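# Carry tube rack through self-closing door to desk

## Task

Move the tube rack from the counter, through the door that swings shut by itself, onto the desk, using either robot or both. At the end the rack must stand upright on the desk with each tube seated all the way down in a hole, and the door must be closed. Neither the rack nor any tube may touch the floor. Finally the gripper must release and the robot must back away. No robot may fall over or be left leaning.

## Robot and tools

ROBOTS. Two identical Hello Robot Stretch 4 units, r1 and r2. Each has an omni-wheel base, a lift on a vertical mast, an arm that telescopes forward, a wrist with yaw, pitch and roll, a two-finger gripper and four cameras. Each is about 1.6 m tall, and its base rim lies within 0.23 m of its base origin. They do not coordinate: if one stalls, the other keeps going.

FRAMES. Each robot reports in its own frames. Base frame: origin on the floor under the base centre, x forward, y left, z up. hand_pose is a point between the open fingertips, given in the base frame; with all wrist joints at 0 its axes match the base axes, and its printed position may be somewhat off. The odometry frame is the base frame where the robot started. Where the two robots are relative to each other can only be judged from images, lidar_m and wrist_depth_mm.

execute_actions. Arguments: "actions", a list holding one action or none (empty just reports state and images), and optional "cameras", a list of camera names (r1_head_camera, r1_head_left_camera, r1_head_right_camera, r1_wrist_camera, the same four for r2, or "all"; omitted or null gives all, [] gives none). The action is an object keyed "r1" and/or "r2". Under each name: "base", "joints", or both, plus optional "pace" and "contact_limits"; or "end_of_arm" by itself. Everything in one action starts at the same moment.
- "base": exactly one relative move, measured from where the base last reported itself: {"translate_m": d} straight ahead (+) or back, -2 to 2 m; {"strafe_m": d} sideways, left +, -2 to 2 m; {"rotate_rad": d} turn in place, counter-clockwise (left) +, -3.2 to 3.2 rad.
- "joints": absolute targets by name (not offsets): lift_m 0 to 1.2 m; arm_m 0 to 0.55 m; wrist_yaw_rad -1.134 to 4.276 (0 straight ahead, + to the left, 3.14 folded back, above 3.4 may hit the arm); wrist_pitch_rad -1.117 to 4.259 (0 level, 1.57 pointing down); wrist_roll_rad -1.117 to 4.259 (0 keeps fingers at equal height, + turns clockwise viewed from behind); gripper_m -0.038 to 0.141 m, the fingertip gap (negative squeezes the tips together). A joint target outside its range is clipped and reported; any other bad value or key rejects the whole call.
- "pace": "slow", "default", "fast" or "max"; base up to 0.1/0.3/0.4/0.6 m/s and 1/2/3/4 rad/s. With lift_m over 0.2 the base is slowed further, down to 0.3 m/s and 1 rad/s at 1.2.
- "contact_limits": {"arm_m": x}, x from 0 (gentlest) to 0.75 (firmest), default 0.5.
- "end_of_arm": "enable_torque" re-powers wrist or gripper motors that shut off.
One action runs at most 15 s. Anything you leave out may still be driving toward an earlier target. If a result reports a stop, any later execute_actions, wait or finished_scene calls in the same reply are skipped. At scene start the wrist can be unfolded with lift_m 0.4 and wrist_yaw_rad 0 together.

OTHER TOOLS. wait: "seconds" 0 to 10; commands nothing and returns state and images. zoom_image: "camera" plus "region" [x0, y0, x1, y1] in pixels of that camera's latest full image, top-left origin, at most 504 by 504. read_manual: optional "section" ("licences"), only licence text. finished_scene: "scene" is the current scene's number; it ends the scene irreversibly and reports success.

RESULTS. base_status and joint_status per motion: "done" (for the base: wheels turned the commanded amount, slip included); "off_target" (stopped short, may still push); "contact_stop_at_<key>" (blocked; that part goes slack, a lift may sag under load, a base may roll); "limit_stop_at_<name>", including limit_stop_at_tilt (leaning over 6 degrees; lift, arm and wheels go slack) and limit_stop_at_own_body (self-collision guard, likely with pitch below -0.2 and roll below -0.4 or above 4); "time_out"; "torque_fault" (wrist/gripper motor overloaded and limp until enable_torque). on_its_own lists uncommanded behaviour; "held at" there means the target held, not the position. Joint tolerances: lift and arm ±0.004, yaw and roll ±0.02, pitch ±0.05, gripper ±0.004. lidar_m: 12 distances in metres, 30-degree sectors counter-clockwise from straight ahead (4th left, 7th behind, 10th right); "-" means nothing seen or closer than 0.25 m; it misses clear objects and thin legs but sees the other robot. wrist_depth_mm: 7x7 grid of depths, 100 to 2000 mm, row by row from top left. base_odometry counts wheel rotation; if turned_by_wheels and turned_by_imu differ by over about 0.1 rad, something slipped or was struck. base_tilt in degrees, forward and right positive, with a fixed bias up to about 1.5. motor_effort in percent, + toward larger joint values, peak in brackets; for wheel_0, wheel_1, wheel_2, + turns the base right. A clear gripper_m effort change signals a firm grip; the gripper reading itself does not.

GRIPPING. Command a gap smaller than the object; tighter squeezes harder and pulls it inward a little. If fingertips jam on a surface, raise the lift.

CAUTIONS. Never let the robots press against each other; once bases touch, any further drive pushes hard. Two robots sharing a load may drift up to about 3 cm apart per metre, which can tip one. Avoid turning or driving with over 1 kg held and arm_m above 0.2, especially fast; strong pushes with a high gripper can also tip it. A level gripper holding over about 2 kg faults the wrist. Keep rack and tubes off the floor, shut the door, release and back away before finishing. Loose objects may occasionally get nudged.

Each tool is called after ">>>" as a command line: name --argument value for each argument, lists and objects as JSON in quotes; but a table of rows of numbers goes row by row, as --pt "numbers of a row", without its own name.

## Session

>>> execute_actions --actions '[]'

Scene clock: 0.00 s.
r1.base_odometry: x=+0.000 y=+0.000 heading=+0.000 (m, m, rad; r1's odometry frame)
r1.turned_by_wheels: +0.000 (rad since the last result)
r1.turned_by_imu: +0.000 (rad since the last result)
r1.base_tilt: forward=+0.3 right=+0.1 (deg)
r1.lidar_m: 0.81 0.89 1.35 1.75 1.99 2.30 1.25 1.01 0.80 0.77 0.83 0.86
r1.base_status: not commanded
r1.joint_positions: lift_m=+0.163 arm_m=+0.000 wrist_yaw_rad=+3.135 wrist_pitch_rad=+0.017 wrist_roll_rad=-0.008 gripper_m=+0.057
r1.joint_status: not commanded
r1.motor_effort: lift_m=+18 arm_m=+0 wrist_yaw_rad=-1 wrist_pitch_rad=-5 wrist_roll_rad=+0 gripper_m=-2 wheel_0=+0 wheel_1=+0 wheel_2=+0 (%)
r1.hand_pose: x=-0.1166 y=+0.0893 z=+0.3362 quat_wxyz=(+0.003, -0.009, -0.004, +1.000) (m; r1's base frame)
r1.wrist_depth_mm: - 143 - - - - - / - 118 146 - - - - / - 116 143 - - - - / - 133 179 1576 - - - / 208 1308 - 1576 - - - / 640 1308 200 1397 211 1464 1464 / 530 854 891 148 866 931 1008
r2.base_odometry: x=+0.000 y=+0.000 heading=+0.000 (m, m, rad; r2's odometry frame)
r2.turned_by_wheels: +0.000 (rad since the last result)
r2.turned_by_imu: +0.000 (rad since the last result)
r2.base_tilt: forward=+0.3 right=-0.3 (deg)
r2.lidar_m: 0.62 0.81 1.25 1.26 2.14 1.96 1.42 0.88 0.80 0.82 0.67 0.61
r2.base_status: not commanded
r2.joint_positions: lift_m=+0.227 arm_m=+0.003 wrist_yaw_rad=+3.096 wrist_pitch_rad=+0.020 wrist_roll_rad=-0.010 gripper_m=+0.057
r2.joint_status: not commanded
r2.motor_effort: lift_m=+18 arm_m=+1 wrist_yaw_rad=-1 wrist_pitch_rad=-6 wrist_roll_rad=+0 gripper_m=-3 wheel_0=+0 wheel_1=+0 wheel_2=+0 (%)
r2.hand_pose: x=-0.1105 y=+0.1006 z=+0.3997 quat_wxyz=(+0.023, -0.010, -0.005, +1.000) (m; r2's base frame)
r2.wrist_depth_mm: 125 139 - - 1921 1863 1708 / 106 139 - - 1921 1808 1708 / 111 140 - - - 1808 1756 / 136 157 - - - 1921 1708 / 1008 1308 - - 1921 1863 1708 / 1042 1336 195 1430 196 1397 1430 / 991 946 991 105 976 917 991
pictures: r1_head_camera, r1_head_left_camera, r1_head_right_camera, r1_wrist_camera, r2_head_camera, r2_head_left_camera, r2_head_right_camera, r2_wrist_camera
Images, in order (width x height): r1_head_camera 420x560, r1_head_left_camera 420x672, r1_head_right_camera 420x672, r1_wrist_camera 616x392, r2_head_camera 420x560, r2_head_left_camera 420x672, r2_head_right_camera 420x672, r2_wrist_camera 616x392.

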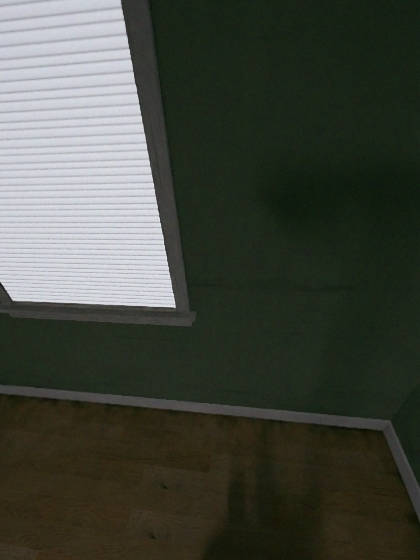

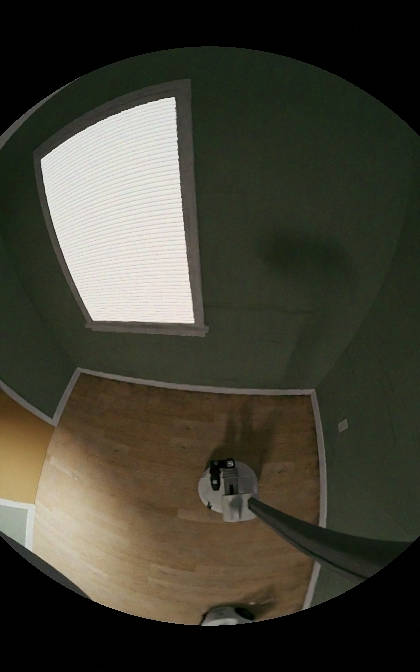

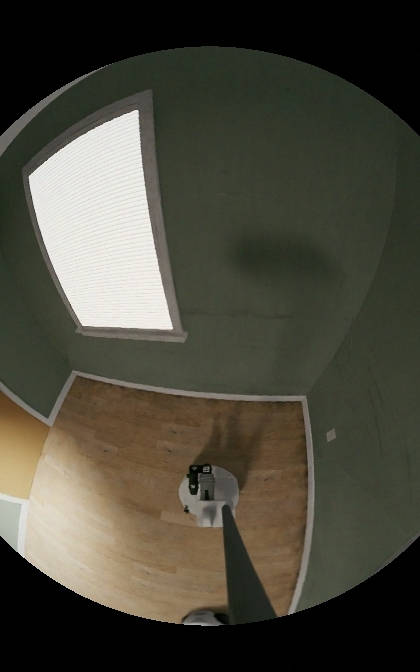

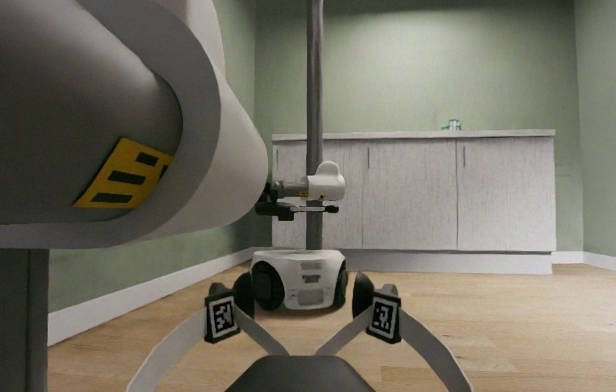

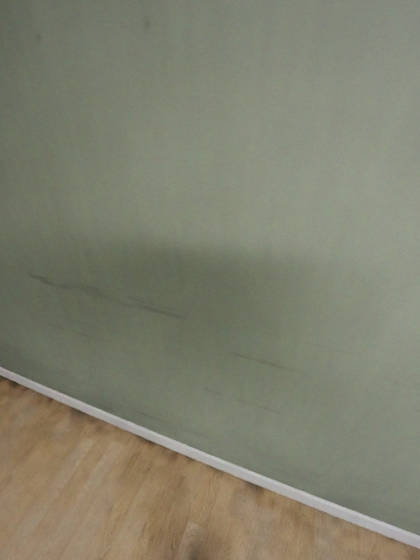

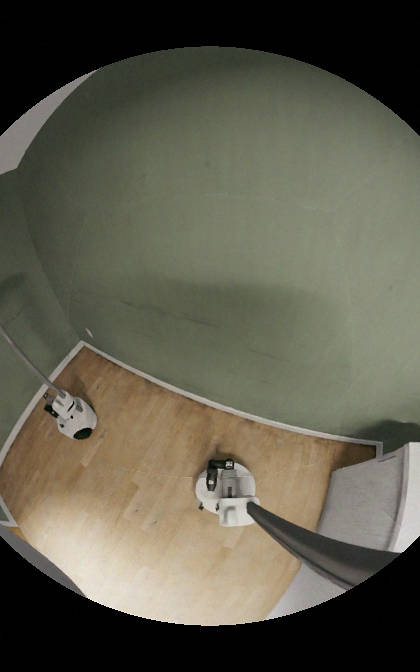

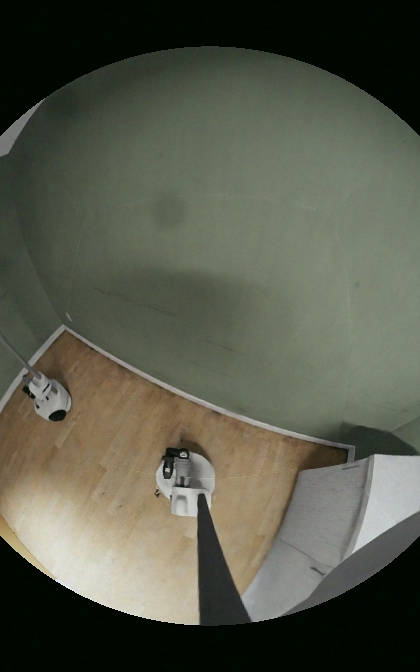

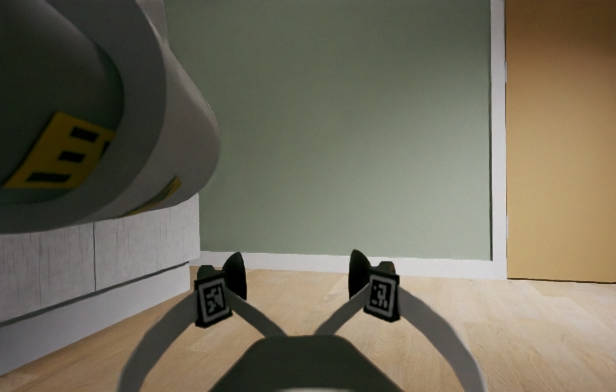

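>>> execute_actions --actions '[{"r1":{"base":{"rotate_rad":1.47},"joints":{"lift_m":0.8,"wrist_yaw_rad":0,"gripper_m":0.09}},"r2":{"base":{"rotate_rad":-1.93},"joints":{"lift_m":0.9,"wrist_yaw_rad":0.04,"gripper_m":0.14}}}]' --cameras '["r1_head_camera","r1_head_left_camera","r1_wrist_camera","r2_head_camera","r2_head_right_camera","r2_wrist_camera"]'

Scene clock: 7.27 s.
r1.base_odometry: x=+0.000 y=+0.000 heading=+1.470 (m, m, rad; r1's odometry frame)
r1.turned_by_wheels: +1.470 (rad since the last result)
r1.turned_by_imu: +1.474 (rad since the last result)
r1.base_tilt: forward=+0.3 right=+0.2 (deg)
r1.lidar_m: 1.76 1.91 2.35 1.26 1.06 0.81 0.78 0.84 0.86 0.82 0.81 1.16
r1.base_status: done
r1.joint_positions: lift_m=+0.800 arm_m=+0.000 wrist_yaw_rad=+0.000 wrist_pitch_rad=+0.017 wrist_roll_rad=-0.008 gripper_m=+0.090
r1.joint_status: all done
r1.motor_effort: lift_m=+21(24) arm_m=+0(0) wrist_yaw_rad=-1(3) wrist_pitch_rad=-5(7) wrist_roll_rad=+1(0) gripper_m=+0(2) wheel_0=-1(6) wheel_1=-1(7) wheel_2=-1(8) (%)
r1.hand_pose: x=+0.4598 y=-0.0873 z=+0.9730 quat_wxyz=(+1.000, -0.004, +0.009, +0.000) (m; r1's base frame)
r1.wrist_depth_mm: 1661 1661 1618 1661 1618 1576 1182 / 1661 1661 1661 1618 1576 1576 1138 / 1661 1661 1661 1661 1618 1576 1160 / 1661 1661 1618 1618 1576 1537 1138 / 1661 1618 1661 1618 1576 1537 1138 / 1661 1618 213 1576 204 1618 1138 / 1661 1618 1618 147 1576 1464 1160
r2.base_odometry: x=+0.000 y=+0.000 heading=-1.930 (m, m, rad; r2's odometry frame)
r2.turned_by_wheels: -1.930 (rad since the last result)
r2.turned_by_imu: -1.952 (rad since the last result)
r2.base_tilt: forward=+0.4 right=-0.3 (deg)
r2.lidar_m: 0.79 0.82 0.66 0.61 0.67 0.95 1.25 1.56 2.03 1.95 1.14 0.83
r2.base_status: done
r2.joint_positions: lift_m=+0.900 arm_m=+0.003 wrist_yaw_rad=+0.040 wrist_pitch_rad=+0.020 wrist_roll_rad=-0.010 gripper_m=+0.140
r2.joint_status: all done
r2.motor_effort: lift_m=+20(17) arm_m=+0(0) wrist_yaw_rad=-3(6) wrist_pitch_rad=-6(6) wrist_roll_rad=+1(0) gripper_m=+1(3) wheel_0=-1(4) wheel_1=+0(7) wheel_2=-1(7) (%)
r2.hand_pose: x=+0.4654 y=-0.0758 z=+1.0724 quat_wxyz=(+1.000, -0.005, +0.010, +0.020) (m; r2's base frame)
r2.wrist_depth_mm: 1042 1205 1205 1205 1182 1182 1182 / 1042 1205 1205 1182 1205 1160 1160 / 1025 1182 1182 1205 1182 1205 1182 / 1025 1182 1205 1205 1182 1205 1205 / 1008 1205 1229 1205 1182 1205 1205 / 960 201 585 691 574 580 661 / 917 597 580 105 580 597 603
pictures: r1_head_camera, r1_head_left_camera, r1_wrist_camera, r2_head_camera, r2_head_right_camera, r2_wrist_camera
Images, in order (width x height): r1_head_camera 420x560, r1_head_left_camera 420x672, r1_wrist_camera 616x392, r2_head_camera 420x560, r2_head_right_camera 420x672, r2_wrist_camera 616x392.

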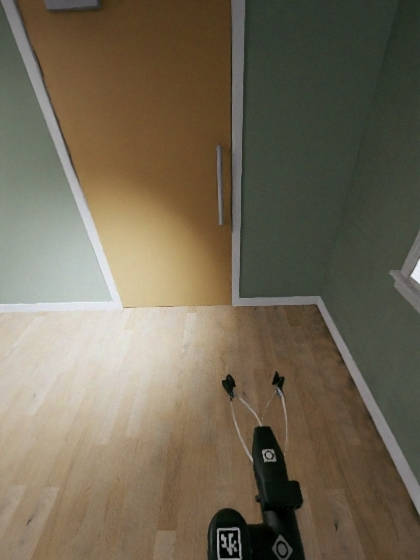

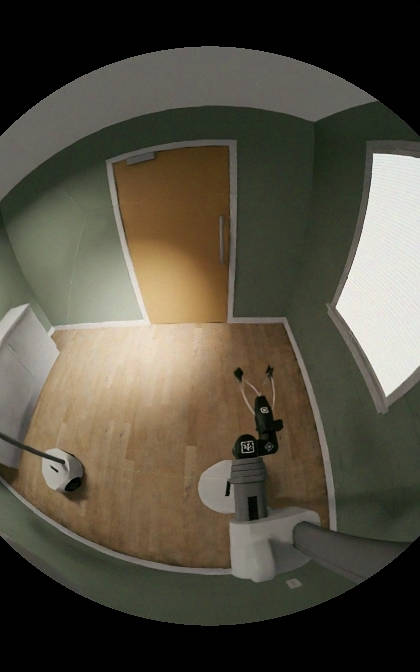

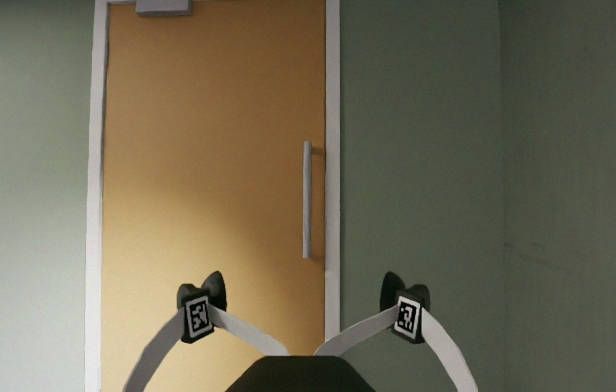

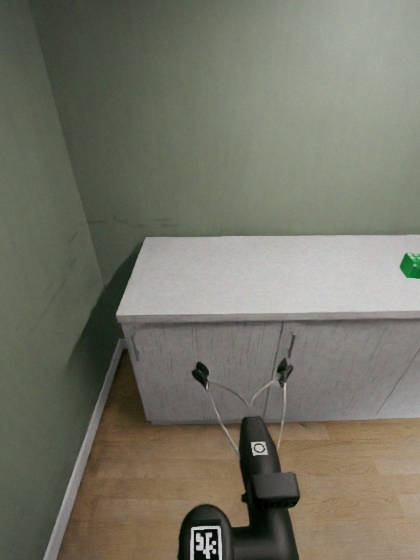

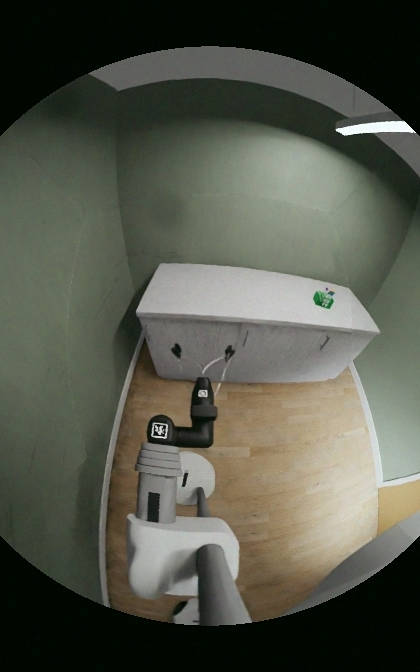

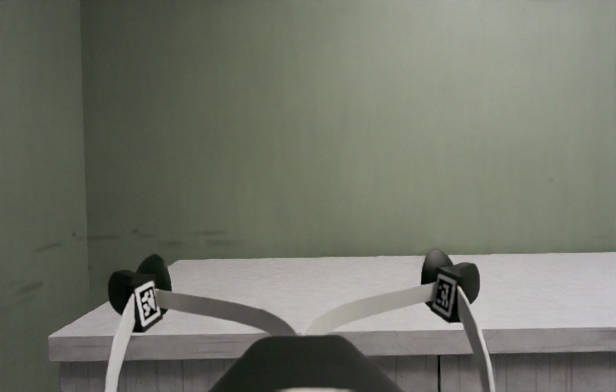

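>>> execute_actions --actions '[{"r1":{"base":{"translate_m":0.84},"joints":{"arm_m":0.25}},"r2":{"base":{"strafe_m":-0.87},"joints":{"arm_m":0.2,"wrist_pitch_rad":0.15}}}]' --cameras '["r1_head_camera","r1_wrist_camera","r2_head_camera","r2_wrist_camera"]'

Scene clock: 14.00 s.
r1.base_odometry: x=+0.085 y=+0.836 heading=+1.470 (m, m, rad; r1's odometry frame)
r1.turned_by_wheels: +0.000 (rad since the last result)
r1.turned_by_imu: +0.000 (rad since the last result)
r1.base_tilt: forward=+0.4 right=+0.1 (deg)
r1.lidar_m: 0.92 1.03 1.44 1.24 2.25 1.67 1.62 1.20 0.86 0.82 0.89 0.99
r1.base_status: done
r1.joint_positions: lift_m=+0.800 arm_m=+0.249 wrist_yaw_rad=+0.000 wrist_pitch_rad=+0.017 wrist_roll_rad=-0.008 gripper_m=+0.090
r1.joint_status: all done
r1.motor_effort: lift_m=+21(21) arm_m=+6(10) wrist_yaw_rad=-1(1) wrist_pitch_rad=-6(4) wrist_roll_rad=+0(0) gripper_m=-2(1) wheel_0=+1(5) wheel_1=+1(6) wheel_2=-2(12) (%)
r1.hand_pose: x=+0.7083 y=-0.0874 z=+0.9730 quat_wxyz=(+1.000, -0.004, +0.009, +0.000) (m; r1's base frame)
r1.wrist_depth_mm: 535 525 521 517 496 504 496 / 525 521 517 512 496 500 496 / 525 521 517 508 488 496 488 / 521 517 512 500 488 496 492 / 521 517 508 500 488 488 488 / 517 512 213 500 204 488 480 / 521 512 500 147 480 484 477
r2.base_odometry: x=-0.814 y=+0.306 heading=-1.930 (m, m, rad; r2's odometry frame)
r2.turned_by_wheels: +0.000 (rad since the last result)
r2.turned_by_imu: +0.004 (rad since the last result)
r2.base_tilt: forward=+0.3 right=-0.3 (deg)
r2.lidar_m: 0.78 0.83 1.15 1.47 1.57 2.21 1.23 1.51 1.13 1.09 1.15 0.81
r2.base_status: done
r2.joint_positions: lift_m=+0.900 arm_m=+0.199 wrist_yaw_rad=+0.040 wrist_pitch_rad=+0.152 wrist_roll_rad=-0.010 gripper_m=+0.140
r2.joint_status: all done
r2.motor_effort: lift_m=+19(20) arm_m=+6(5) wrist_yaw_rad=-1(1) wrist_pitch_rad=-8(7) wrist_roll_rad=+0(0) gripper_m=+3(1) wheel_0=-2(9) wheel_1=-1(8) wheel_2=+0(1) (%)
r2.hand_pose: x=+0.6583 y=-0.0759 z=+1.0344 quat_wxyz=(+0.997, -0.007, +0.076, +0.020) (m; r2's base frame)
r2.wrist_depth_mm: 931 931 931 917 931 931 917 / 960 960 960 960 946 946 946 / 976 976 960 960 960 960 976 / 1008 1008 991 976 976 991 976 / 707 707 640 574 691 683 676 / 477 202 421 469 413 415 462 / 394 392 392 105 392 389 392
pictures: r1_head_camera, r1_wrist_camera, r2_head_camera, r2_wrist_camera
Images, in order (width x height): r1_head_camera 420x560, r1_wrist_camera 616x392, r2_head_camera 420x560, r2_wrist_camera 616x392.

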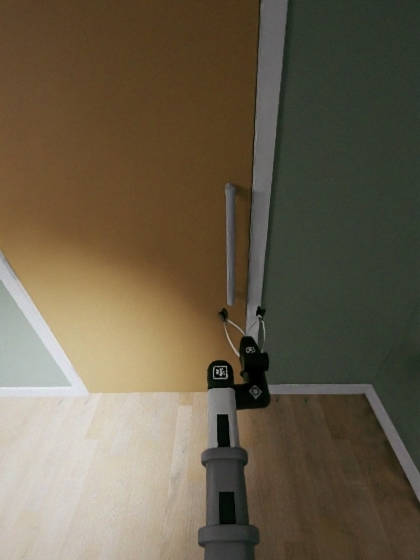

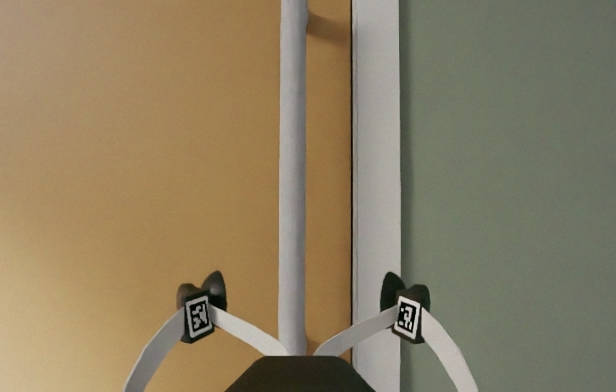

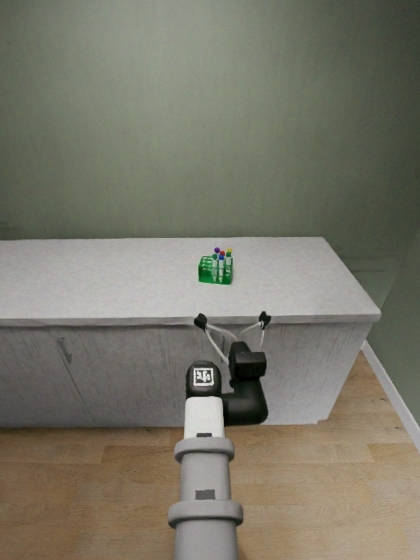

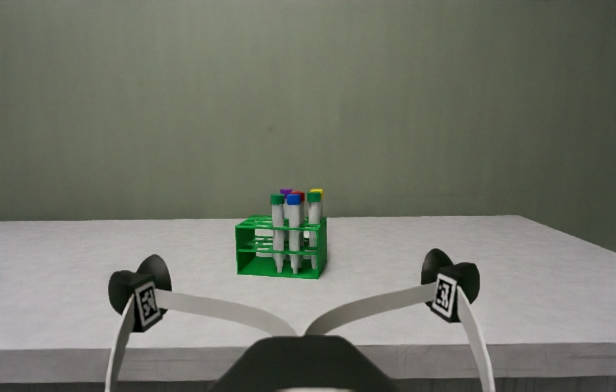

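>>> execute_actions --actions '[{"r1":{"base":{"strafe_m":0.022}},"r2":{"base":{"rotate_rad":-0.19},"joints":{"lift_m":0.825}}}]' --cameras '[]'

>>> execute_actions --actions '[{"r1":{"joints":{"arm_m":0.495},"contact_limits":{"arm_m":0.2}},"r2":{"base":{"strafe_m":0.22},"joints":{"arm_m":0.4}}}]' --cameras '["r1_wrist_camera","r2_head_camera","r2_wrist_camera"]'

Scene clock: 25.20 s.
r1.base_odometry: x=+0.063 y=+0.838 heading=+1.470 (m, m, rad; r1's odometry frame)
r1.turned_by_wheels: +0.000 (rad since the last result)
r1.turned_by_imu: +0.000 (rad since the last result)
r1.base_tilt: forward=+0.2 right=+0.1 (deg)
r1.lidar_m: 0.89 1.01 1.46 1.20 2.27 1.67 1.63 1.24 0.88 0.85 0.91 1.02
r1.base_status: done
r1.joint_positions: lift_m=+0.800 arm_m=+0.249 wrist_yaw_rad=+0.000 wrist_pitch_rad=+0.017 wrist_roll_rad=-0.008 gripper_m=+0.090
r1.joint_status: not commanded
r1.motor_effort: lift_m=+21(21) arm_m=+6(6) wrist_yaw_rad=+0(0) wrist_pitch_rad=-7(4) wrist_roll_rad=+0(0) gripper_m=-3(1) wheel_0=+2(8) wheel_1=+0(9) wheel_2=+0(1) (%)
r1.hand_pose: x=+0.7083 y=-0.0874 z=+0.9730 quat_wxyz=(+1.000, -0.004, +0.009, +0.000) (m; r1's base frame)
r1.wrist_depth_mm: 535 525 521 512 504 504 496 / 530 521 521 508 500 496 492 / 530 521 517 508 500 500 492 / 521 521 512 504 496 492 488 / 525 517 508 500 496 488 488 / 521 517 213 500 204 488 484 / 517 508 504 147 484 488 480
r2.base_odometry: x=-0.814 y=+0.306 heading=-2.120 (m, m, rad; r2's odometry frame)
r2.turned_by_wheels: -0.190 (rad since the last result)
r2.turned_by_imu: -0.191 (rad since the last result)
r2.base_tilt: forward=+0.3 right=-0.4 (deg)
r2.lidar_m: 0.77 0.79 0.98 1.50 1.51 1.86 1.23 1.22 1.19 1.09 1.11 0.89
r2.base_status: done
r2.joint_positions: lift_m=+0.825 arm_m=+0.199 wrist_yaw_rad=+0.040 wrist_pitch_rad=+0.152 wrist_roll_rad=-0.010 gripper_m=+0.140
r2.joint_status: all done
r2.motor_effort: lift_m=+16(19) arm_m=+6(6) wrist_yaw_rad=-1(1) wrist_pitch_rad=-3(5) wrist_roll_rad=+0(0) gripper_m=+1(1) wheel_0=+0(5) wheel_1=+1(6) wheel_2=+1(9) (%)
r2.hand_pose: x=+0.6583 y=-0.0760 z=+0.9597 quat_wxyz=(+0.997, -0.007, +0.076, +0.020) (m; r2's base frame)
r2.wrist_depth_mm: 866 891 931 960 991 1042 1060 / 878 904 931 976 1025 1060 1098 / 891 931 960 1008 1060 1098 1098 / 904 597 715 842 831 1098 1118 / 466 452 452 449 445 452 477 / 362 202 394 407 427 480 504 / 392 407 418 105 469 492 517
pictures: none
No camera images: the call's "cameras" was empty. Leave "cameras" out to get every camera's image.

Scene clock: 27.23 s.
r1.base_odometry: x=+0.063 y=+0.838 heading=+1.470 (m, m, rad; r1's odometry frame)
r1.turned_by_wheels: +0.000 (rad since the last result)
r1.turned_by_imu: +0.000 (rad since the last result)
r1.base_tilt: forward=+0.3 right=+0.1 (deg)
r1.lidar_m: 0.91 1.01 1.45 1.29 1.33 1.68 1.63 1.21 0.86 0.84 0.91 1.01
r1.base_status: not commanded
r1.joint_positions: lift_m=+0.800 arm_m=+0.494 wrist_yaw_rad=+0.000 wrist_pitch_rad=+0.017 wrist_roll_rad=-0.008 gripper_m=+0.090
r1.joint_status: all done
r1.motor_effort: lift_m=+21(21) arm_m=+6(9) wrist_yaw_rad=-1(0) wrist_pitch_rad=-6(5) wrist_roll_rad=+0(0) gripper_m=-2(1) wheel_0=+1(1) wheel_1=+0(0) wheel_2=+0(0) (%)
r1.contact_limits: arm_m 0.2
r1.hand_pose: x=+0.9533 y=-0.0874 z=+0.9730 quat_wxyz=(+1.000, -0.004, +0.009, +0.000) (m; r1's base frame)
r1.wrist_depth_mm: 274 271 268 187 262 245 255 / 273 270 266 186 259 243 253 / 270 268 266 185 259 243 252 / 270 266 263 184 258 241 251 / 268 264 262 183 256 239 250 / 266 263 212 181 204 238 248 / 265 263 259 147 253 236 248
r2.base_odometry: x=-0.627 y=+0.191 heading=-2.120 (m, m, rad; r2's odometry frame)
r2.turned_by_wheels: +0.000 (rad since the last result)
r2.turned_by_imu: -0.001 (rad since the last result)
r2.base_tilt: forward=+0.4 right=-0.4 (deg)
r2.lidar_m: 0.74 0.74 0.90 1.26 1.30 1.57 1.45 1.29 1.44 1.30 1.32 0.81
r2.base_status: done
r2.joint_positions: lift_m=+0.825 arm_m=+0.399 wrist_yaw_rad=+0.040 wrist_pitch_rad=+0.152 wrist_roll_rad=-0.010 gripper_m=+0.140
r2.joint_status: all done
r2.motor_effort: lift_m=+15(16) arm_m=+6(6) wrist_yaw_rad=-2(2) wrist_pitch_rad=-6(4) wrist_roll_rad=+1(0) gripper_m=+0(0) wheel_0=+1(9) wheel_1=+2(9) wheel_2=+0(1) (%)
r2.hand_pose: x=+0.8583 y=-0.0759 z=+0.9597 quat_wxyz=(+0.997, -0.007, +0.076, +0.020) (m; r2's base frame)
r2.wrist_depth_mm: 668 691 723 741 768 809 842 / 683 707 732 768 788 831 854 / 691 715 759 768 798 842 878 / 699 732 750 379 809 809 891 / 459 452 410 366 402 436 436 / 310 203 270 304 267 266 297 / 233 232 230 105 234 218 227
pictures: r1_wrist_camera, r2_head_camera, r2_wrist_camera
Images, in order (width x height): r1_wrist_camera 616x392, r2_head_camera 420x560, r2_wrist_camera 616x392.

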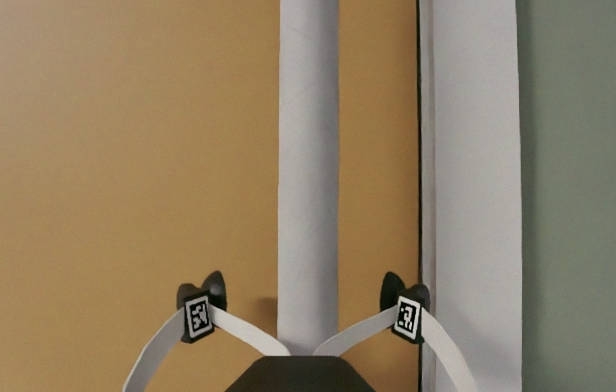

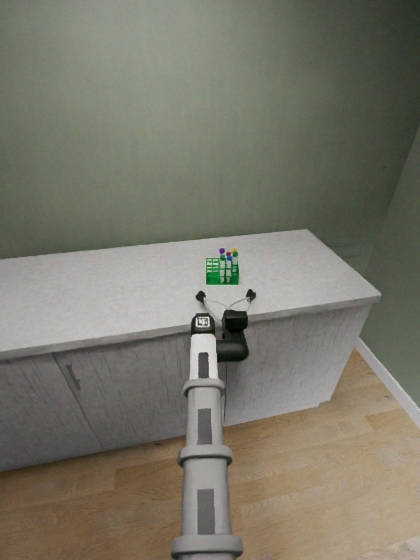

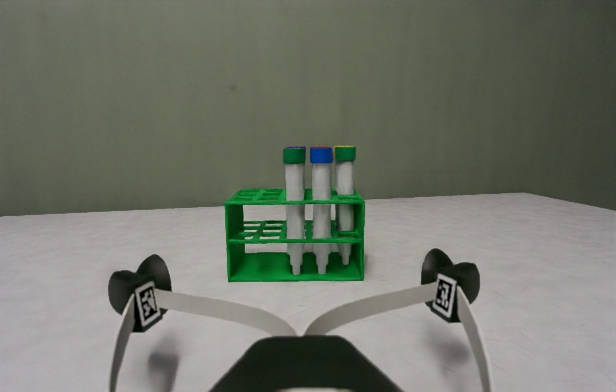

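>>> execute_actions --actions '[{"r1":{"joints":{"arm_m":0.505,"gripper_m":-0.038}},"r2":{"base":{"translate_m":0.1},"joints":{"lift_m":0.813,"wrist_yaw_rad":0.05}}}]' --cameras '["r1_wrist_camera","r2_wrist_camera"]'

Scene clock: 32.80 s.
r1.base_odometry: x=+0.063 y=+0.838 heading=+1.470 (m, m, rad; r1's odometry frame)
r1.turned_by_wheels: +0.000 (rad since the last result)
r1.turned_by_imu: -0.004 (rad since the last result)
r1.base_tilt: forward=+0.4 right=+0.1 (deg)
r1.lidar_m: 0.90 1.02 1.42 1.37 1.47 1.69 1.62 1.23 0.88 0.83 0.91 1.01
r1.base_status: not commanded
r1.joint_positions: lift_m=+0.800 arm_m=+0.505 wrist_yaw_rad=+0.006 wrist_pitch_rad=+0.017 wrist_roll_rad=-0.008 gripper_m=-0.037
r1.joint_status: all done
r1.on_its_own: wrist_yaw_rad is at rest, and its effort (-20) is outside its rest range (-13 to +13)
r1.motor_effort: lift_m=+21(21) arm_m=-2(4) wrist_yaw_rad=-20(19) wrist_pitch_rad=-5(7) wrist_roll_rad=+1(1) gripper_m=-21(24) wheel_0=-4(4) wheel_1=-1(1) wheel_2=+3(3) (%)
r1.hand_pose: x=+0.9653 y=-0.0856 z=+0.9730 quat_wxyz=(+1.000, -0.004, +0.009, +0.003) (m; r1's base frame)
r1.wrist_depth_mm: 262 258 254 172 249 231 241 / 258 256 252 171 246 229 239 / 257 255 252 170 246 229 238 / 256 253 249 169 243 227 238 / 255 251 248 167 243 226 237 / 253 251 247 167 240 224 235 / 252 249 247 163 239 222 234
r2.base_odometry: x=-0.679 y=+0.106 heading=-2.120 (m, m, rad; r2's odometry frame)
r2.turned_by_wheels: +0.000 (rad since the last result)
r2.turned_by_imu: +0.000 (rad since the last result)
r2.base_tilt: forward=+0.3 right=-0.3 (deg)
r2.lidar_m: 0.64 0.65 0.80 1.29 1.31 1.60 1.51 1.38 1.43 1.29 1.32 0.71
r2.base_status: done
r2.joint_positions: lift_m=+0.813 arm_m=+0.399 wrist_yaw_rad=+0.050 wrist_pitch_rad=+0.152 wrist_roll_rad=-0.010 gripper_m=+0.140
r2.joint_status: all done
r2.motor_effort: lift_m=+16(14) arm_m=+6(6) wrist_yaw_rad=-1(0) wrist_pitch_rad=-6(4) wrist_roll_rad=+1(1) gripper_m=+2(2) wheel_0=+2(5) wheel_1=+1(7) wheel_2=-1(9) (%)
r2.hand_pose: x=+0.8590 y=-0.0731 z=+0.9477 quat_wxyz=(+0.997, -0.007, +0.076, +0.025) (m; r2's base frame)
r2.wrist_depth_mm: 585 609 621 654 676 699 723 / 603 621 634 661 691 723 741 / 609 634 654 661 707 732 759 / 621 640 654 255 640 732 741 / 421 413 306 258 289 397 397 / 281 202 246 262 243 242 272 / 213 211 211 105 214 198 206
pictures: r1_wrist_camera, r2_wrist_camera
Images, in order (width x height): r1_wrist_camera 616x392, r2_wrist_camera 616x392.

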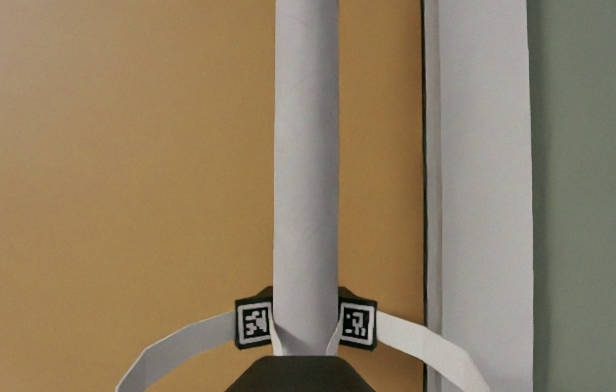

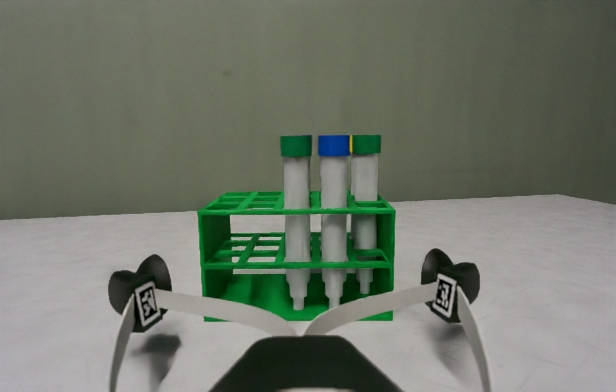

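>>> execute_actions --actions '[{"r1":{"base":{"strafe_m":0.06},"joints":{"arm_m":0.33},"pace":"slow"},"r2":{"joints":{"arm_m":0.46},"pace":"slow"}}]' --cameras '["r1_head_camera","r2_wrist_camera"]'

Scene clock: 39.77 s.
r1.base_odometry: x=+0.003 y=+0.844 heading=+1.472 (m, m, rad; r1's odometry frame)
r1.turned_by_wheels: +0.002 (rad since the last result)
r1.turned_by_imu: -0.106 (rad since the last result)
r1.base_tilt: forward=+0.3 right=+0.0 (deg)
r1.lidar_m: 0.71 0.84 1.25 1.32 1.28 1.78 1.64 1.55 1.01 0.94 0.95 1.02
r1.base_status: done
r1.joint_positions: lift_m=+0.800 arm_m=+0.333 wrist_yaw_rad=+0.020 wrist_pitch_rad=+0.018 wrist_roll_rad=-0.008 gripper_m=-0.037
r1.joint_status: all done
r1.on_its_own: wrist_yaw_rad is at rest, and its effort (-59) is outside its rest range (-13 to +13)
r1.motor_effort: lift_m=+19(21) arm_m=-16(16) wrist_yaw_rad=-59(58) wrist_pitch_rad=-9(14) wrist_roll_rad=-1(1) gripper_m=-22(23) wheel_0=+5(15) wheel_1=+3(3) wheel_2=+16(18) (%)
r1.hand_pose: x=+0.7940 y=-0.0816 z=+0.9729 quat_wxyz=(+1.000, -0.004, +0.009, +0.010) (m; r1's base frame)
r1.wrist_depth_mm: 278 270 259 173 243 418 421 / 277 267 258 172 243 413 418 / 276 266 257 171 241 413 413 / 273 264 254 169 240 407 413 / 272 263 254 168 238 407 410 / 271 260 248 167 236 404 410 / 270 257 251 162 234 404 404
r2.base_odometry: x=-0.679 y=+0.106 heading=-2.120 (m, m, rad; r2's odometry frame)
r2.turned_by_wheels: +0.000 (rad since the last result)
r2.turned_by_imu: +0.001 (rad since the last result)
r2.base_tilt: forward=+0.3 right=-0.3 (deg)
r2.lidar_m: 0.65 0.66 0.79 1.28 1.32 1.62 1.46 1.29 1.42 1.30 1.29 0.73
r2.base_status: not commanded
r2.joint_positions: lift_m=+0.813 arm_m=+0.459 wrist_yaw_rad=+0.050 wrist_pitch_rad=+0.152 wrist_roll_rad=-0.010 gripper_m=+0.140
r2.joint_status: all done
r2.motor_effort: lift_m=+16(16) arm_m=+6(6) wrist_yaw_rad=-1(1) wrist_pitch_rad=-6(6) wrist_roll_rad=+1(0) gripper_m=+0(4) wheel_0=+2(2) wheel_1=+1(2) wheel_2=-1(1) (%)
r2.hand_pose: x=+0.9190 y=-0.0731 z=+0.9477 quat_wxyz=(+0.997, -0.007, +0.076, +0.025) (m; r2's base frame)
r2.wrist_depth_mm: 535 554 574 597 615 640 668 / 539 564 585 609 621 654 683 / 559 574 603 603 640 668 699 / 574 591 597 195 554 683 699 / 418 413 342 200 229 397 394 / 281 202 217 201 205 243 272 / 212 211 205 105 207 198 206
pictures: r1_head_camera, r2_wrist_camera
Images, in order (width x height): r1_head_camera 420x560, r2_wrist_camera 616x392.

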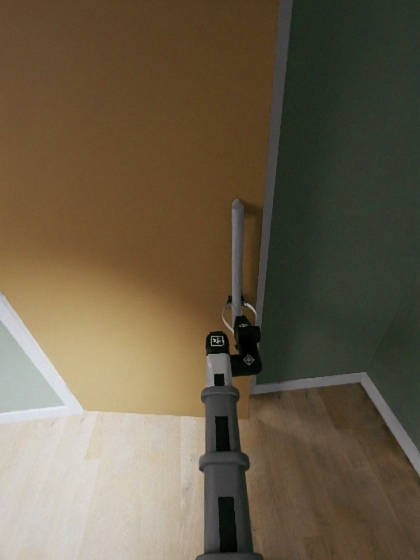

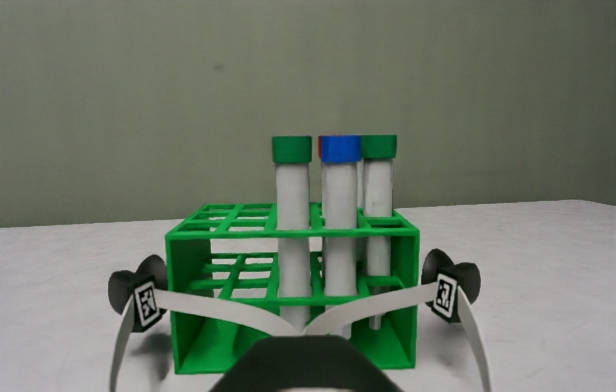

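>>> execute_actions --actions '[{"r1":{"base":{"strafe_m":0.09},"joints":{"arm_m":0.23},"pace":"slow"},"r2":{"joints":{"gripper_m":0.085}}}]' --cameras '["r2_wrist_camera"]'

Scene clock: 44.60 s.
r1.base_odometry: x=-0.086 y=+0.854 heading=+1.473 (m, m, rad; r1's odometry frame)
r1.turned_by_wheels: +0.001 (rad since the last result)
r1.turned_by_imu: -0.198 (rad since the last result)
r1.base_tilt: forward=+0.3 right=+0.1 (deg)
r1.lidar_m: 0.61 0.72 1.01 1.77 1.16 2.01 1.70 1.69 1.30 1.07 1.09 1.05
r1.base_status: done
r1.joint_positions: lift_m=+0.800 arm_m=+0.233 wrist_yaw_rad=+0.016 wrist_pitch_rad=+0.018 wrist_roll_rad=-0.009 gripper_m=-0.037
r1.joint_status: all done
r1.on_its_own: wrist_yaw_rad is at rest, and its effort (-45) is outside its rest range (-13 to +13)
r1.motor_effort: lift_m=+19(20) arm_m=-15(17) wrist_yaw_rad=-45(58) wrist_pitch_rad=-7(9) wrist_roll_rad=+0(1) gripper_m=-22(25) wheel_0=+2(21) wheel_1=+2(4) wheel_2=+14(16) (%)
r1.hand_pose: x=+0.6934 y=-0.0829 z=+0.9728 quat_wxyz=(+1.000, -0.004, +0.009, +0.008) (m; r1's base frame)
r1.wrist_depth_mm: 254 253 252 170 250 564 609 / 252 251 250 170 249 559 603 / 252 250 250 169 248 559 597 / 250 248 248 168 246 554 591 / 248 247 246 167 246 554 585 / 247 247 244 167 243 549 585 / 246 244 245 162 242 549 580
r2.base_odometry: x=-0.679 y=+0.106 heading=-2.120 (m, m, rad; r2's odometry frame)
r2.turned_by_wheels: +0.000 (rad since the last result)
r2.turned_by_imu: +0.000 (rad since the last result)
r2.base_tilt: forward=+0.3 right=-0.3 (deg)
r2.lidar_m: 0.63 0.66 0.80 1.29 1.31 1.60 2.45 1.17 1.41 1.28 1.28 0.74
r2.base_status: not commanded
r2.joint_positions: lift_m=+0.813 arm_m=+0.459 wrist_yaw_rad=+0.050 wrist_pitch_rad=+0.153 wrist_roll_rad=-0.010 gripper_m=+0.085
r2.joint_status: all done
r2.motor_effort: lift_m=+16(16) arm_m=+6(6) wrist_yaw_rad=-1(1) wrist_pitch_rad=-8(7) wrist_roll_rad=+1(0) gripper_m=-21(22) wheel_0=+2(2) wheel_1=+2(1) wheel_2=-1(1) (%)
r2.hand_pose: x=+0.9190 y=-0.0731 z=+0.9474 quat_wxyz=(+0.997, -0.007, +0.076, +0.025) (m; r2's base frame)
r2.wrist_depth_mm: 535 554 580 591 615 640 661 / 549 564 580 603 627 654 676 / 559 574 597 609 640 676 707 / 569 585 603 189 217 683 707 / 415 410 253 193 210 397 394 / 279 184 201 197 195 190 268 / 211 200 193 105 200 206 206
pictures: r2_wrist_camera
Images, in order (width x height): r2_wrist_camera 616x392.

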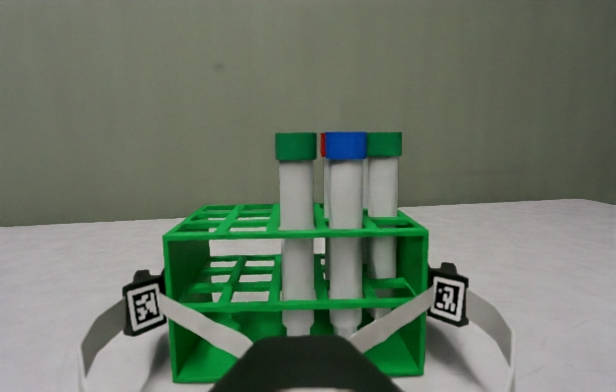

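>>> execute_actions --actions '[{"r1":{"base":{"strafe_m":0.07},"joints":{"arm_m":0.11},"pace":"slow"},"r2":{"joints":{"lift_m":0.87},"pace":"slow"}}]' --cameras '["r1_head_left_camera"]'

Scene clock: 52.40 s.
r1.base_odometry: x=-0.156 y=+0.861 heading=+1.474 (m, m, rad; r1's odometry frame)
r1.turned_by_wheels: +0.001 (rad since the last result)
r1.turned_by_imu: -0.264 (rad since the last result)
r1.base_tilt: forward=+0.4 right=+0.1 (deg)
r1.lidar_m: 0.52 0.55 0.70 1.12 1.34 1.08 1.91 1.80 1.80 1.27 1.19 1.15
r1.base_status: done
r1.joint_positions: lift_m=+0.800 arm_m=+0.113 wrist_yaw_rad=+0.015 wrist_pitch_rad=+0.019 wrist_roll_rad=-0.009 gripper_m=-0.037
r1.joint_status: all done
r1.on_its_own: wrist_yaw_rad is at rest, and its effort (-44) is outside its rest range (-13 to +13)
r1.motor_effort: lift_m=+19(20) arm_m=-15(16) wrist_yaw_rad=-44(55) wrist_pitch_rad=-8(11) wrist_roll_rad=+1(3) gripper_m=-23(22) wheel_0=+4(21) wheel_1=-5(9) wheel_2=+14(14) (%)
r1.hand_pose: x=+0.5733 y=-0.0830 z=+0.9726 quat_wxyz=(+1.000, -0.004, +0.010, +0.008) (m; r1's base frame)
r1.wrist_depth_mm: 226 234 242 170 732 891 931 / 225 233 242 170 723 854 931 / 224 231 240 169 723 866 917 / 224 231 239 168 715 842 904 / 223 230 238 167 723 842 904 / 220 229 233 166 254 854 917 / 220 224 234 162 251 842 917
r2.base_odometry: x=-0.679 y=+0.106 heading=-2.120 (m, m, rad; r2's odometry frame)
r2.turned_by_wheels: +0.000 (rad since the last result)
r2.turned_by_imu: +0.001 (rad since the last result)
r2.base_tilt: forward=+0.4 right=-0.3 (deg)
r2.lidar_m: 0.66 0.65 0.80 1.29 1.31 1.60 2.47 1.10 1.42 1.29 1.31 0.72
r2.base_status: not commanded
r2.joint_positions: lift_m=+0.870 arm_m=+0.459 wrist_yaw_rad=+0.050 wrist_pitch_rad=+0.153 wrist_roll_rad=-0.010 gripper_m=+0.085
r2.joint_status: all done
r2.motor_effort: lift_m=+20(23) arm_m=+6(7) wrist_yaw_rad=+0(2) wrist_pitch_rad=-10(9) wrist_roll_rad=+1(1) gripper_m=-22(20) wheel_0=+2(2) wheel_1=+1(2) wheel_2=-1(1) (%)
r2.hand_pose: x=+0.9189 y=-0.0731 z=+1.0040 quat_wxyz=(+0.997, -0.007, +0.076, +0.025) (m; r2's base frame)
r2.wrist_depth_mm: 535 554 580 591 609 640 661 / 544 564 585 603 627 654 676 / 559 574 597 615 640 668 699 / 569 591 609 188 218 691 715 / 569 591 252 192 210 574 569 / 404 185 202 196 196 191 394 / 304 291 200 105 211 298 298
pictures: r1_head_left_camera
Images, in order (width x height): r1_head_left_camera 420x672.

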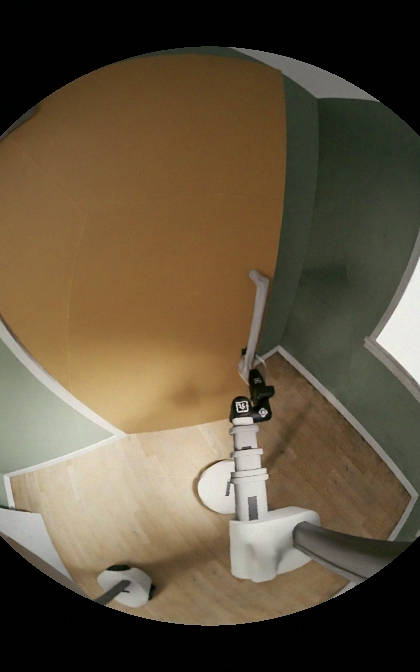

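>>> execute_actions --actions '[{"r1":{"base":{"translate_m":-0.22},"pace":"slow"},"r2":{"base":{"strafe_m":0.68},"joints":{"arm_m":0.05}}}]' --cameras '["r1_head_left_camera","r2_head_right_camera"]'

Scene clock: 59.27 s.
r1.base_odometry: x=-0.177 y=+0.643 heading=+1.475 (m, m, rad; r1's odometry frame)
r1.turned_by_wheels: +0.001 (rad since the last result)
r1.turned_by_imu: -0.011 (rad since the last result)
r1.base_tilt: forward=+0.3 right=+0.1 (deg)
r1.lidar_m: 0.48 0.61 0.87 1.35 1.76 1.34 1.41 1.62 1.66 1.41 1.31 1.39
r1.base_status: done
r1.joint_positions: lift_m=+0.800 arm_m=+0.112 wrist_yaw_rad=+0.013 wrist_pitch_rad=+0.019 wrist_roll_rad=-0.008 gripper_m=-0.037
r1.joint_status: not commanded
r1.on_its_own: wrist_yaw_rad is at rest, and its effort (-37) is outside its rest range (-13 to +13)
r1.motor_effort: lift_m=+19(19) arm_m=-13(15) wrist_yaw_rad=-37(44) wrist_pitch_rad=-10(11) wrist_roll_rad=+0(2) gripper_m=-23(22) wheel_0=-2(7) wheel_1=-5(8) wheel_2=+17(21) (%)
r1.hand_pose: x=+0.5728 y=-0.0837 z=+0.9726 quat_wxyz=(+1.000, -0.004, +0.009, +0.007) (m; r1's base frame)
r1.wrist_depth_mm: 264 259 254 170 248 1138 1025 / 262 258 253 169 246 1138 1008 / 260 256 252 169 245 1138 991 / 259 254 251 168 243 1138 1008 / 256 253 249 167 242 1138 991 / 255 252 246 166 239 1138 991 / 254 250 246 162 239 1118 991
r2.base_odometry: x=-0.099 y=-0.249 heading=-2.120 (m, m, rad; r2's odometry frame)
r2.turned_by_wheels: +0.000 (rad since the last result)
r2.turned_by_imu: -0.001 (rad since the last result)
r2.base_tilt: forward=+0.3 right=-0.4 (deg)
r2.lidar_m: 0.46 0.53 0.69 0.62 0.63 0.78 1.56 1.39 1.36 1.95 0.95 0.52
r2.base_status: done
r2.joint_positions: lift_m=+0.870 arm_m=+0.051 wrist_yaw_rad=+0.050 wrist_pitch_rad=+0.154 wrist_roll_rad=-0.010 gripper_m=+0.085
r2.joint_status: all done
r2.motor_effort: lift_m=+20(20) arm_m=-6(7) wrist_yaw_rad=+0(0) wrist_pitch_rad=-10(8) wrist_roll_rad=+0(0) gripper_m=-21(21) wheel_0=+2(9) wheel_1=+1(11) wheel_2=+0(0) (%)
r2.hand_pose: x=+0.5111 y=-0.0730 z=+1.0039 quat_wxyz=(+0.997, -0.007, +0.077, +0.025) (m; r2's base frame)
r2.wrist_depth_mm: 778 809 842 878 891 931 991 / 798 820 854 891 904 960 1008 / 809 854 878 904 931 991 1025 / 842 854 878 189 218 976 1025 / 609 603 252 193 209 580 580 / 410 185 202 196 196 191 394 / 309 294 200 105 211 334 347
pictures: r1_head_left_camera, r2_head_right_camera
Images, in order (width x height): r1_head_left_camera 420x672, r2_head_right_camera 420x672.

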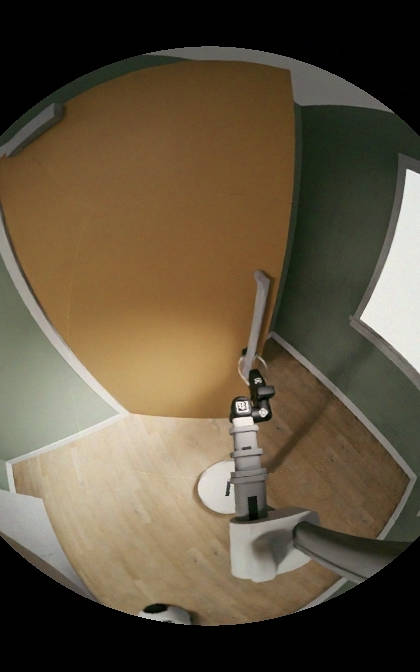

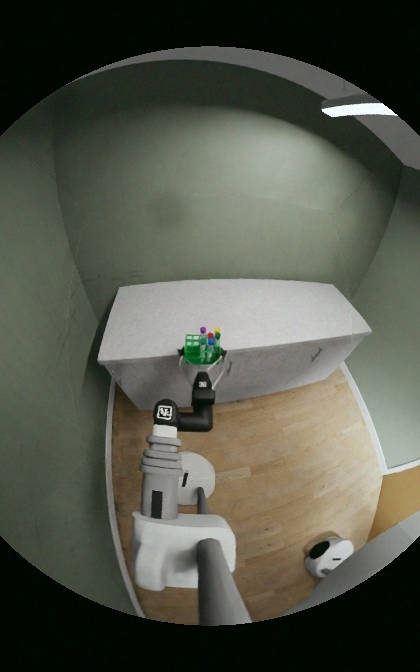

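>>> execute_actions --actions '[{"r1":{"base":{"strafe_m":0.08},"joints":{"arm_m":0.03},"pace":"slow"},"r2":{"base":{"rotate_rad":0.19},"pace":"slow"}}]' --cameras '[]'

Scene clock: 63.23 s.
r1.base_odometry: x=-0.257 y=+0.651 heading=+1.474 (m, m, rad; r1's odometry frame)
r1.turned_by_wheels: -0.001 (rad since the last result)
r1.turned_by_imu: -0.257 (rad since the last result)
r1.base_tilt: forward=+0.4 right=+0.2 (deg)
r1.lidar_m: 0.40 0.48 0.60 0.97 1.66 1.68 1.38 1.75 1.73 1.69 1.41 0.52
r1.base_status: done
r1.joint_positions: lift_m=+0.800 arm_m=+0.032 wrist_yaw_rad=+0.000 wrist_pitch_rad=+0.019 wrist_roll_rad=-0.009 gripper_m=-0.038
r1.joint_status: all done
r1.motor_effort: lift_m=+19(20) arm_m=-13(17) wrist_yaw_rad=+1(47) wrist_pitch_rad=-10(10) wrist_roll_rad=+1(2) gripper_m=-20(22) wheel_0=-12(26) wheel_1=-4(3) wheel_2=+1(14) (%)
r1.hand_pose: x=+0.4916 y=-0.0875 z=+0.9726 quat_wxyz=(+1.000, -0.004, +0.010, +0.000) (m; r1's base frame)
r1.wrist_depth_mm: 225 232 241 169 258 1138 1008 / 224 231 238 168 258 1160 1008 / 224 230 239 167 257 1160 991 / 222 229 237 166 255 1138 991 / 221 229 236 165 253 1138 976 / 220 228 233 164 251 1138 976 / 220 223 230 161 249 1078 991
r2.base_odometry: x=-0.099 y=-0.249 heading=-1.930 (m, m, rad; r2's odometry frame)
r2.turned_by_wheels: +0.189 (rad since the last result)
r2.turned_by_imu: +0.192 (rad since the last result)
r2.base_tilt: forward=+0.3 right=-0.3 (deg)
r2.lidar_m: 0.47 0.56 0.66 0.61 0.67 0.92 2.56 1.36 1.40 1.97 0.77 0.54
r2.base_status: done
r2.joint_positions: lift_m=+0.870 arm_m=+0.051 wrist_yaw_rad=+0.050 wrist_pitch_rad=+0.154 wrist_roll_rad=-0.010 gripper_m=+0.085
r2.joint_status: not commanded
r2.motor_effort: lift_m=+20(20) arm_m=-6(6) wrist_yaw_rad=-2(1) wrist_pitch_rad=-10(10) wrist_roll_rad=+1(0) gripper_m=-21(21) wheel_0=-2(4) wheel_1=-3(7) wheel_2=-2(8) (%)
r2.hand_pose: x=+0.5111 y=-0.0730 z=+1.0039 quat_wxyz=(+0.997, -0.007, +0.077, +0.025) (m; r2's base frame)
r2.wrist_depth_mm: 854 842 842 831 831 842 831 / 866 854 854 854 854 842 842 / 878 891 891 866 878 866 866 / 904 917 878 190 218 878 866 / 931 603 253 193 209 580 580 / 410 185 202 196 196 190 397 / 309 294 199 105 211 301 301
pictures: none
No camera images: the call's "cameras" was empty. Leave "cameras" out to get every camera's image.

>>> execute_actions --actions '[{"r1":{"base":{"translate_m":-0.28},"pace":"slow"},"r2":{"base":{"translate_m":-1.4}}}]' --cameras '["r1_head_left_camera","r2_head_right_camera"]'

Scene clock: 72.67 s.
r1.base_odometry: x=-0.284 y=+0.372 heading=+1.474 (m, m, rad; r1's odometry frame)
r1.turned_by_wheels: +0.000 (rad since the last result)
r1.turned_by_imu: -0.095 (rad since the last result)
r1.base_tilt: forward=+0.4 right=+0.1 (deg)
r1.lidar_m: 0.42 0.52 0.77 1.09 1.47 1.44 1.60 1.62 0.77 0.84 1.64 0.52
r1.base_status: done
r1.joint_positions: lift_m=+0.800 arm_m=+0.032 wrist_yaw_rad=+0.004 wrist_pitch_rad=+0.019 wrist_roll_rad=-0.008 gripper_m=-0.038
r1.joint_status: not commanded
r1.motor_effort: lift_m=+20(19) arm_m=-12(13) wrist_yaw_rad=-12(16) wrist_pitch_rad=-12(9) wrist_roll_rad=+1(3) gripper_m=-21(21) wheel_0=-7(14) wheel_1=-6(9) wheel_2=+11(18) (%)
r1.hand_pose: x=+0.4919 y=-0.0863 z=+0.9727 quat_wxyz=(+1.000, -0.004, +0.009, +0.002) (m; r1's base frame)
r1.wrist_depth_mm: 260 257 255 173 247 1336 1160 / 259 256 252 171 247 1336 1138 / 259 255 251 170 245 1336 1160 / 256 253 250 169 244 1336 1138 / 254 252 248 168 243 1308 1138 / 253 251 247 167 240 1308 1160 / 253 249 245 162 238 1255 1138
r2.base_odometry: x=+0.394 y=+1.062 heading=-1.930 (m, m, rad; r2's odometry frame)
r2.turned_by_wheels: +0.000 (rad since the last result)
r2.turned_by_imu: +0.003 (rad since the last result)
r2.base_tilt: forward=+0.3 right=-0.3 (deg)
r2.lidar_m: 0.47 0.93 0.68 0.65 0.71 0.99 1.17 1.19 1.71 1.00 0.85 2.01
r2.base_status: done
r2.joint_positions: lift_m=+0.870 arm_m=+0.051 wrist_yaw_rad=+0.050 wrist_pitch_rad=+0.154 wrist_roll_rad=-0.010 gripper_m=+0.085
r2.joint_status: not commanded
r2.motor_effort: lift_m=+19(20) arm_m=-5(6) wrist_yaw_rad=-2(2) wrist_pitch_rad=-9(10) wrist_roll_rad=+1(0) gripper_m=-22(20) wheel_0=-1(3) wheel_1=-2(7) wheel_2=-1(9) (%)
r2.hand_pose: x=+0.5111 y=-0.0731 z=+1.0040 quat_wxyz=(+0.997, -0.007, +0.077, +0.025) (m; r2's base frame)
r2.wrist_depth_mm: 1060 1537 - - - - - / 1042 1576 - - - - - / 1060 1576 - - - - - / 1060 1576 1708 189 219 1661 1661 / 1060 1430 253 193 209 1708 1661 / 1042 184 201 196 196 191 1708 / 991 1537 200 105 211 1756 1756
pictures: r1_head_left_camera, r2_head_right_camera
Images, in order (width x height): r1_head_left_camera 420x672, r2_head_right_camera 420x672.

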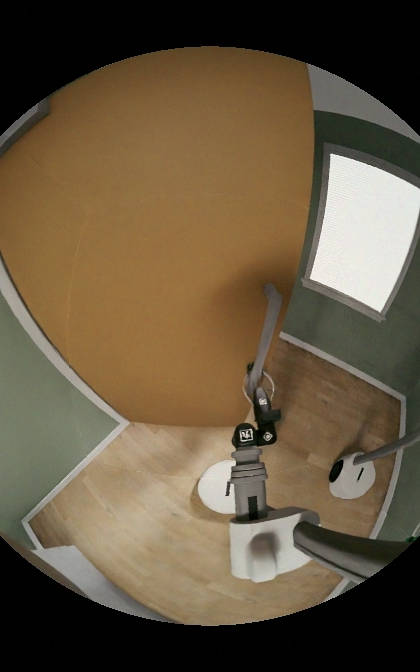

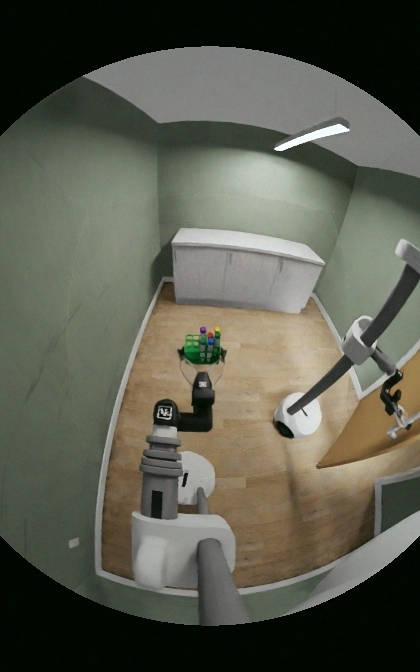

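>>> execute_actions --actions '[{"r1":{"base":{"strafe_m":0.1},"pace":"slow"}}]' --cameras '[]'

Scene clock: 77.20 s.
r1.base_odometry: x=-0.383 y=+0.382 heading=+1.472 (m, m, rad; r1's odometry frame)
r1.turned_by_wheels: -0.002 (rad since the last result)
r1.turned_by_imu: -0.124 (rad since the last result)
r1.base_tilt: forward=+0.3 right=+0.2 (deg)
r1.lidar_m: 0.42 0.47 0.61 0.96 1.36 1.42 1.49 1.73 0.85 0.91 1.70 0.42
r1.base_status: done
r1.joint_positions: lift_m=+0.800 arm_m=+0.032 wrist_yaw_rad=-0.014 wrist_pitch_rad=+0.018 wrist_roll_rad=-0.009 gripper_m=-0.038
r1.joint_status: not commanded
r1.on_its_own: wrist_yaw_rad is at rest, and its effort (+40) is outside its rest range (-13 to +13)
r1.motor_effort: lift_m=+19(20) arm_m=-10(12) wrist_yaw_rad=+40(55) wrist_pitch_rad=-8(8) wrist_roll_rad=+1(1) gripper_m=-18(24) wheel_0=-19(23) wheel_1=-2(3) wheel_2=-1(10) (%)
r1.hand_pose: x=+0.4899 y=-0.0915 z=+0.9728 quat_wxyz=(+1.000, -0.004, +0.009, -0.007) (m; r1's base frame)
r1.wrist_depth_mm: 229 235 240 170 253 1308 1205 / 228 232 238 169 251 1308 1182 / 226 232 237 168 251 1281 1160 / 226 230 236 167 249 1281 1182 / 224 229 236 166 247 1281 1160 / 223 229 233 164 181 1281 1160 / 222 225 204 159 244 1229 1138
r2.base_odometry: x=+0.394 y=+1.062 heading=-1.930 (m, m, rad; r2's odometry frame)
r2.turned_by_wheels: +0.000 (rad since the last result)
r2.turned_by_imu: +0.000 (rad since the last result)
r2.base_tilt: forward=+0.4 right=-0.3 (deg)
r2.lidar_m: 0.46 0.95 0.70 0.66 0.71 0.99 1.15 1.20 1.73 1.06 0.92 0.54
r2.base_status: not commanded
r2.joint_positions: lift_m=+0.870 arm_m=+0.051 wrist_yaw_rad=+0.050 wrist_pitch_rad=+0.154 wrist_roll_rad=-0.010 gripper_m=+0.085
r2.joint_status: not commanded
r2.motor_effort: lift_m=+19(19) arm_m=-6(6) wrist_yaw_rad=-1(1) wrist_pitch_rad=-10(10) wrist_roll_rad=+0(1) gripper_m=-20(22) wheel_0=-1(1) wheel_1=-2(2) wheel_2=-1(1) (%)
r2.hand_pose: x=+0.5111 y=-0.0731 z=+1.0040 quat_wxyz=(+0.997, -0.007, +0.077, +0.025) (m; r2's base frame)
r2.wrist_depth_mm: 1042 1576 - - - - - / 1060 1537 - - - - - / 1060 1537 - - - - - / 1042 1537 1661 188 217 1708 1661 / 1060 1430 253 192 210 1661 1708 / 1042 185 201 196 196 191 1708 / 991 1499 200 105 211 1808 1808
pictures: none
No camera images: the call's "cameras" was empty. Leave "cameras" out to get every camera's image.


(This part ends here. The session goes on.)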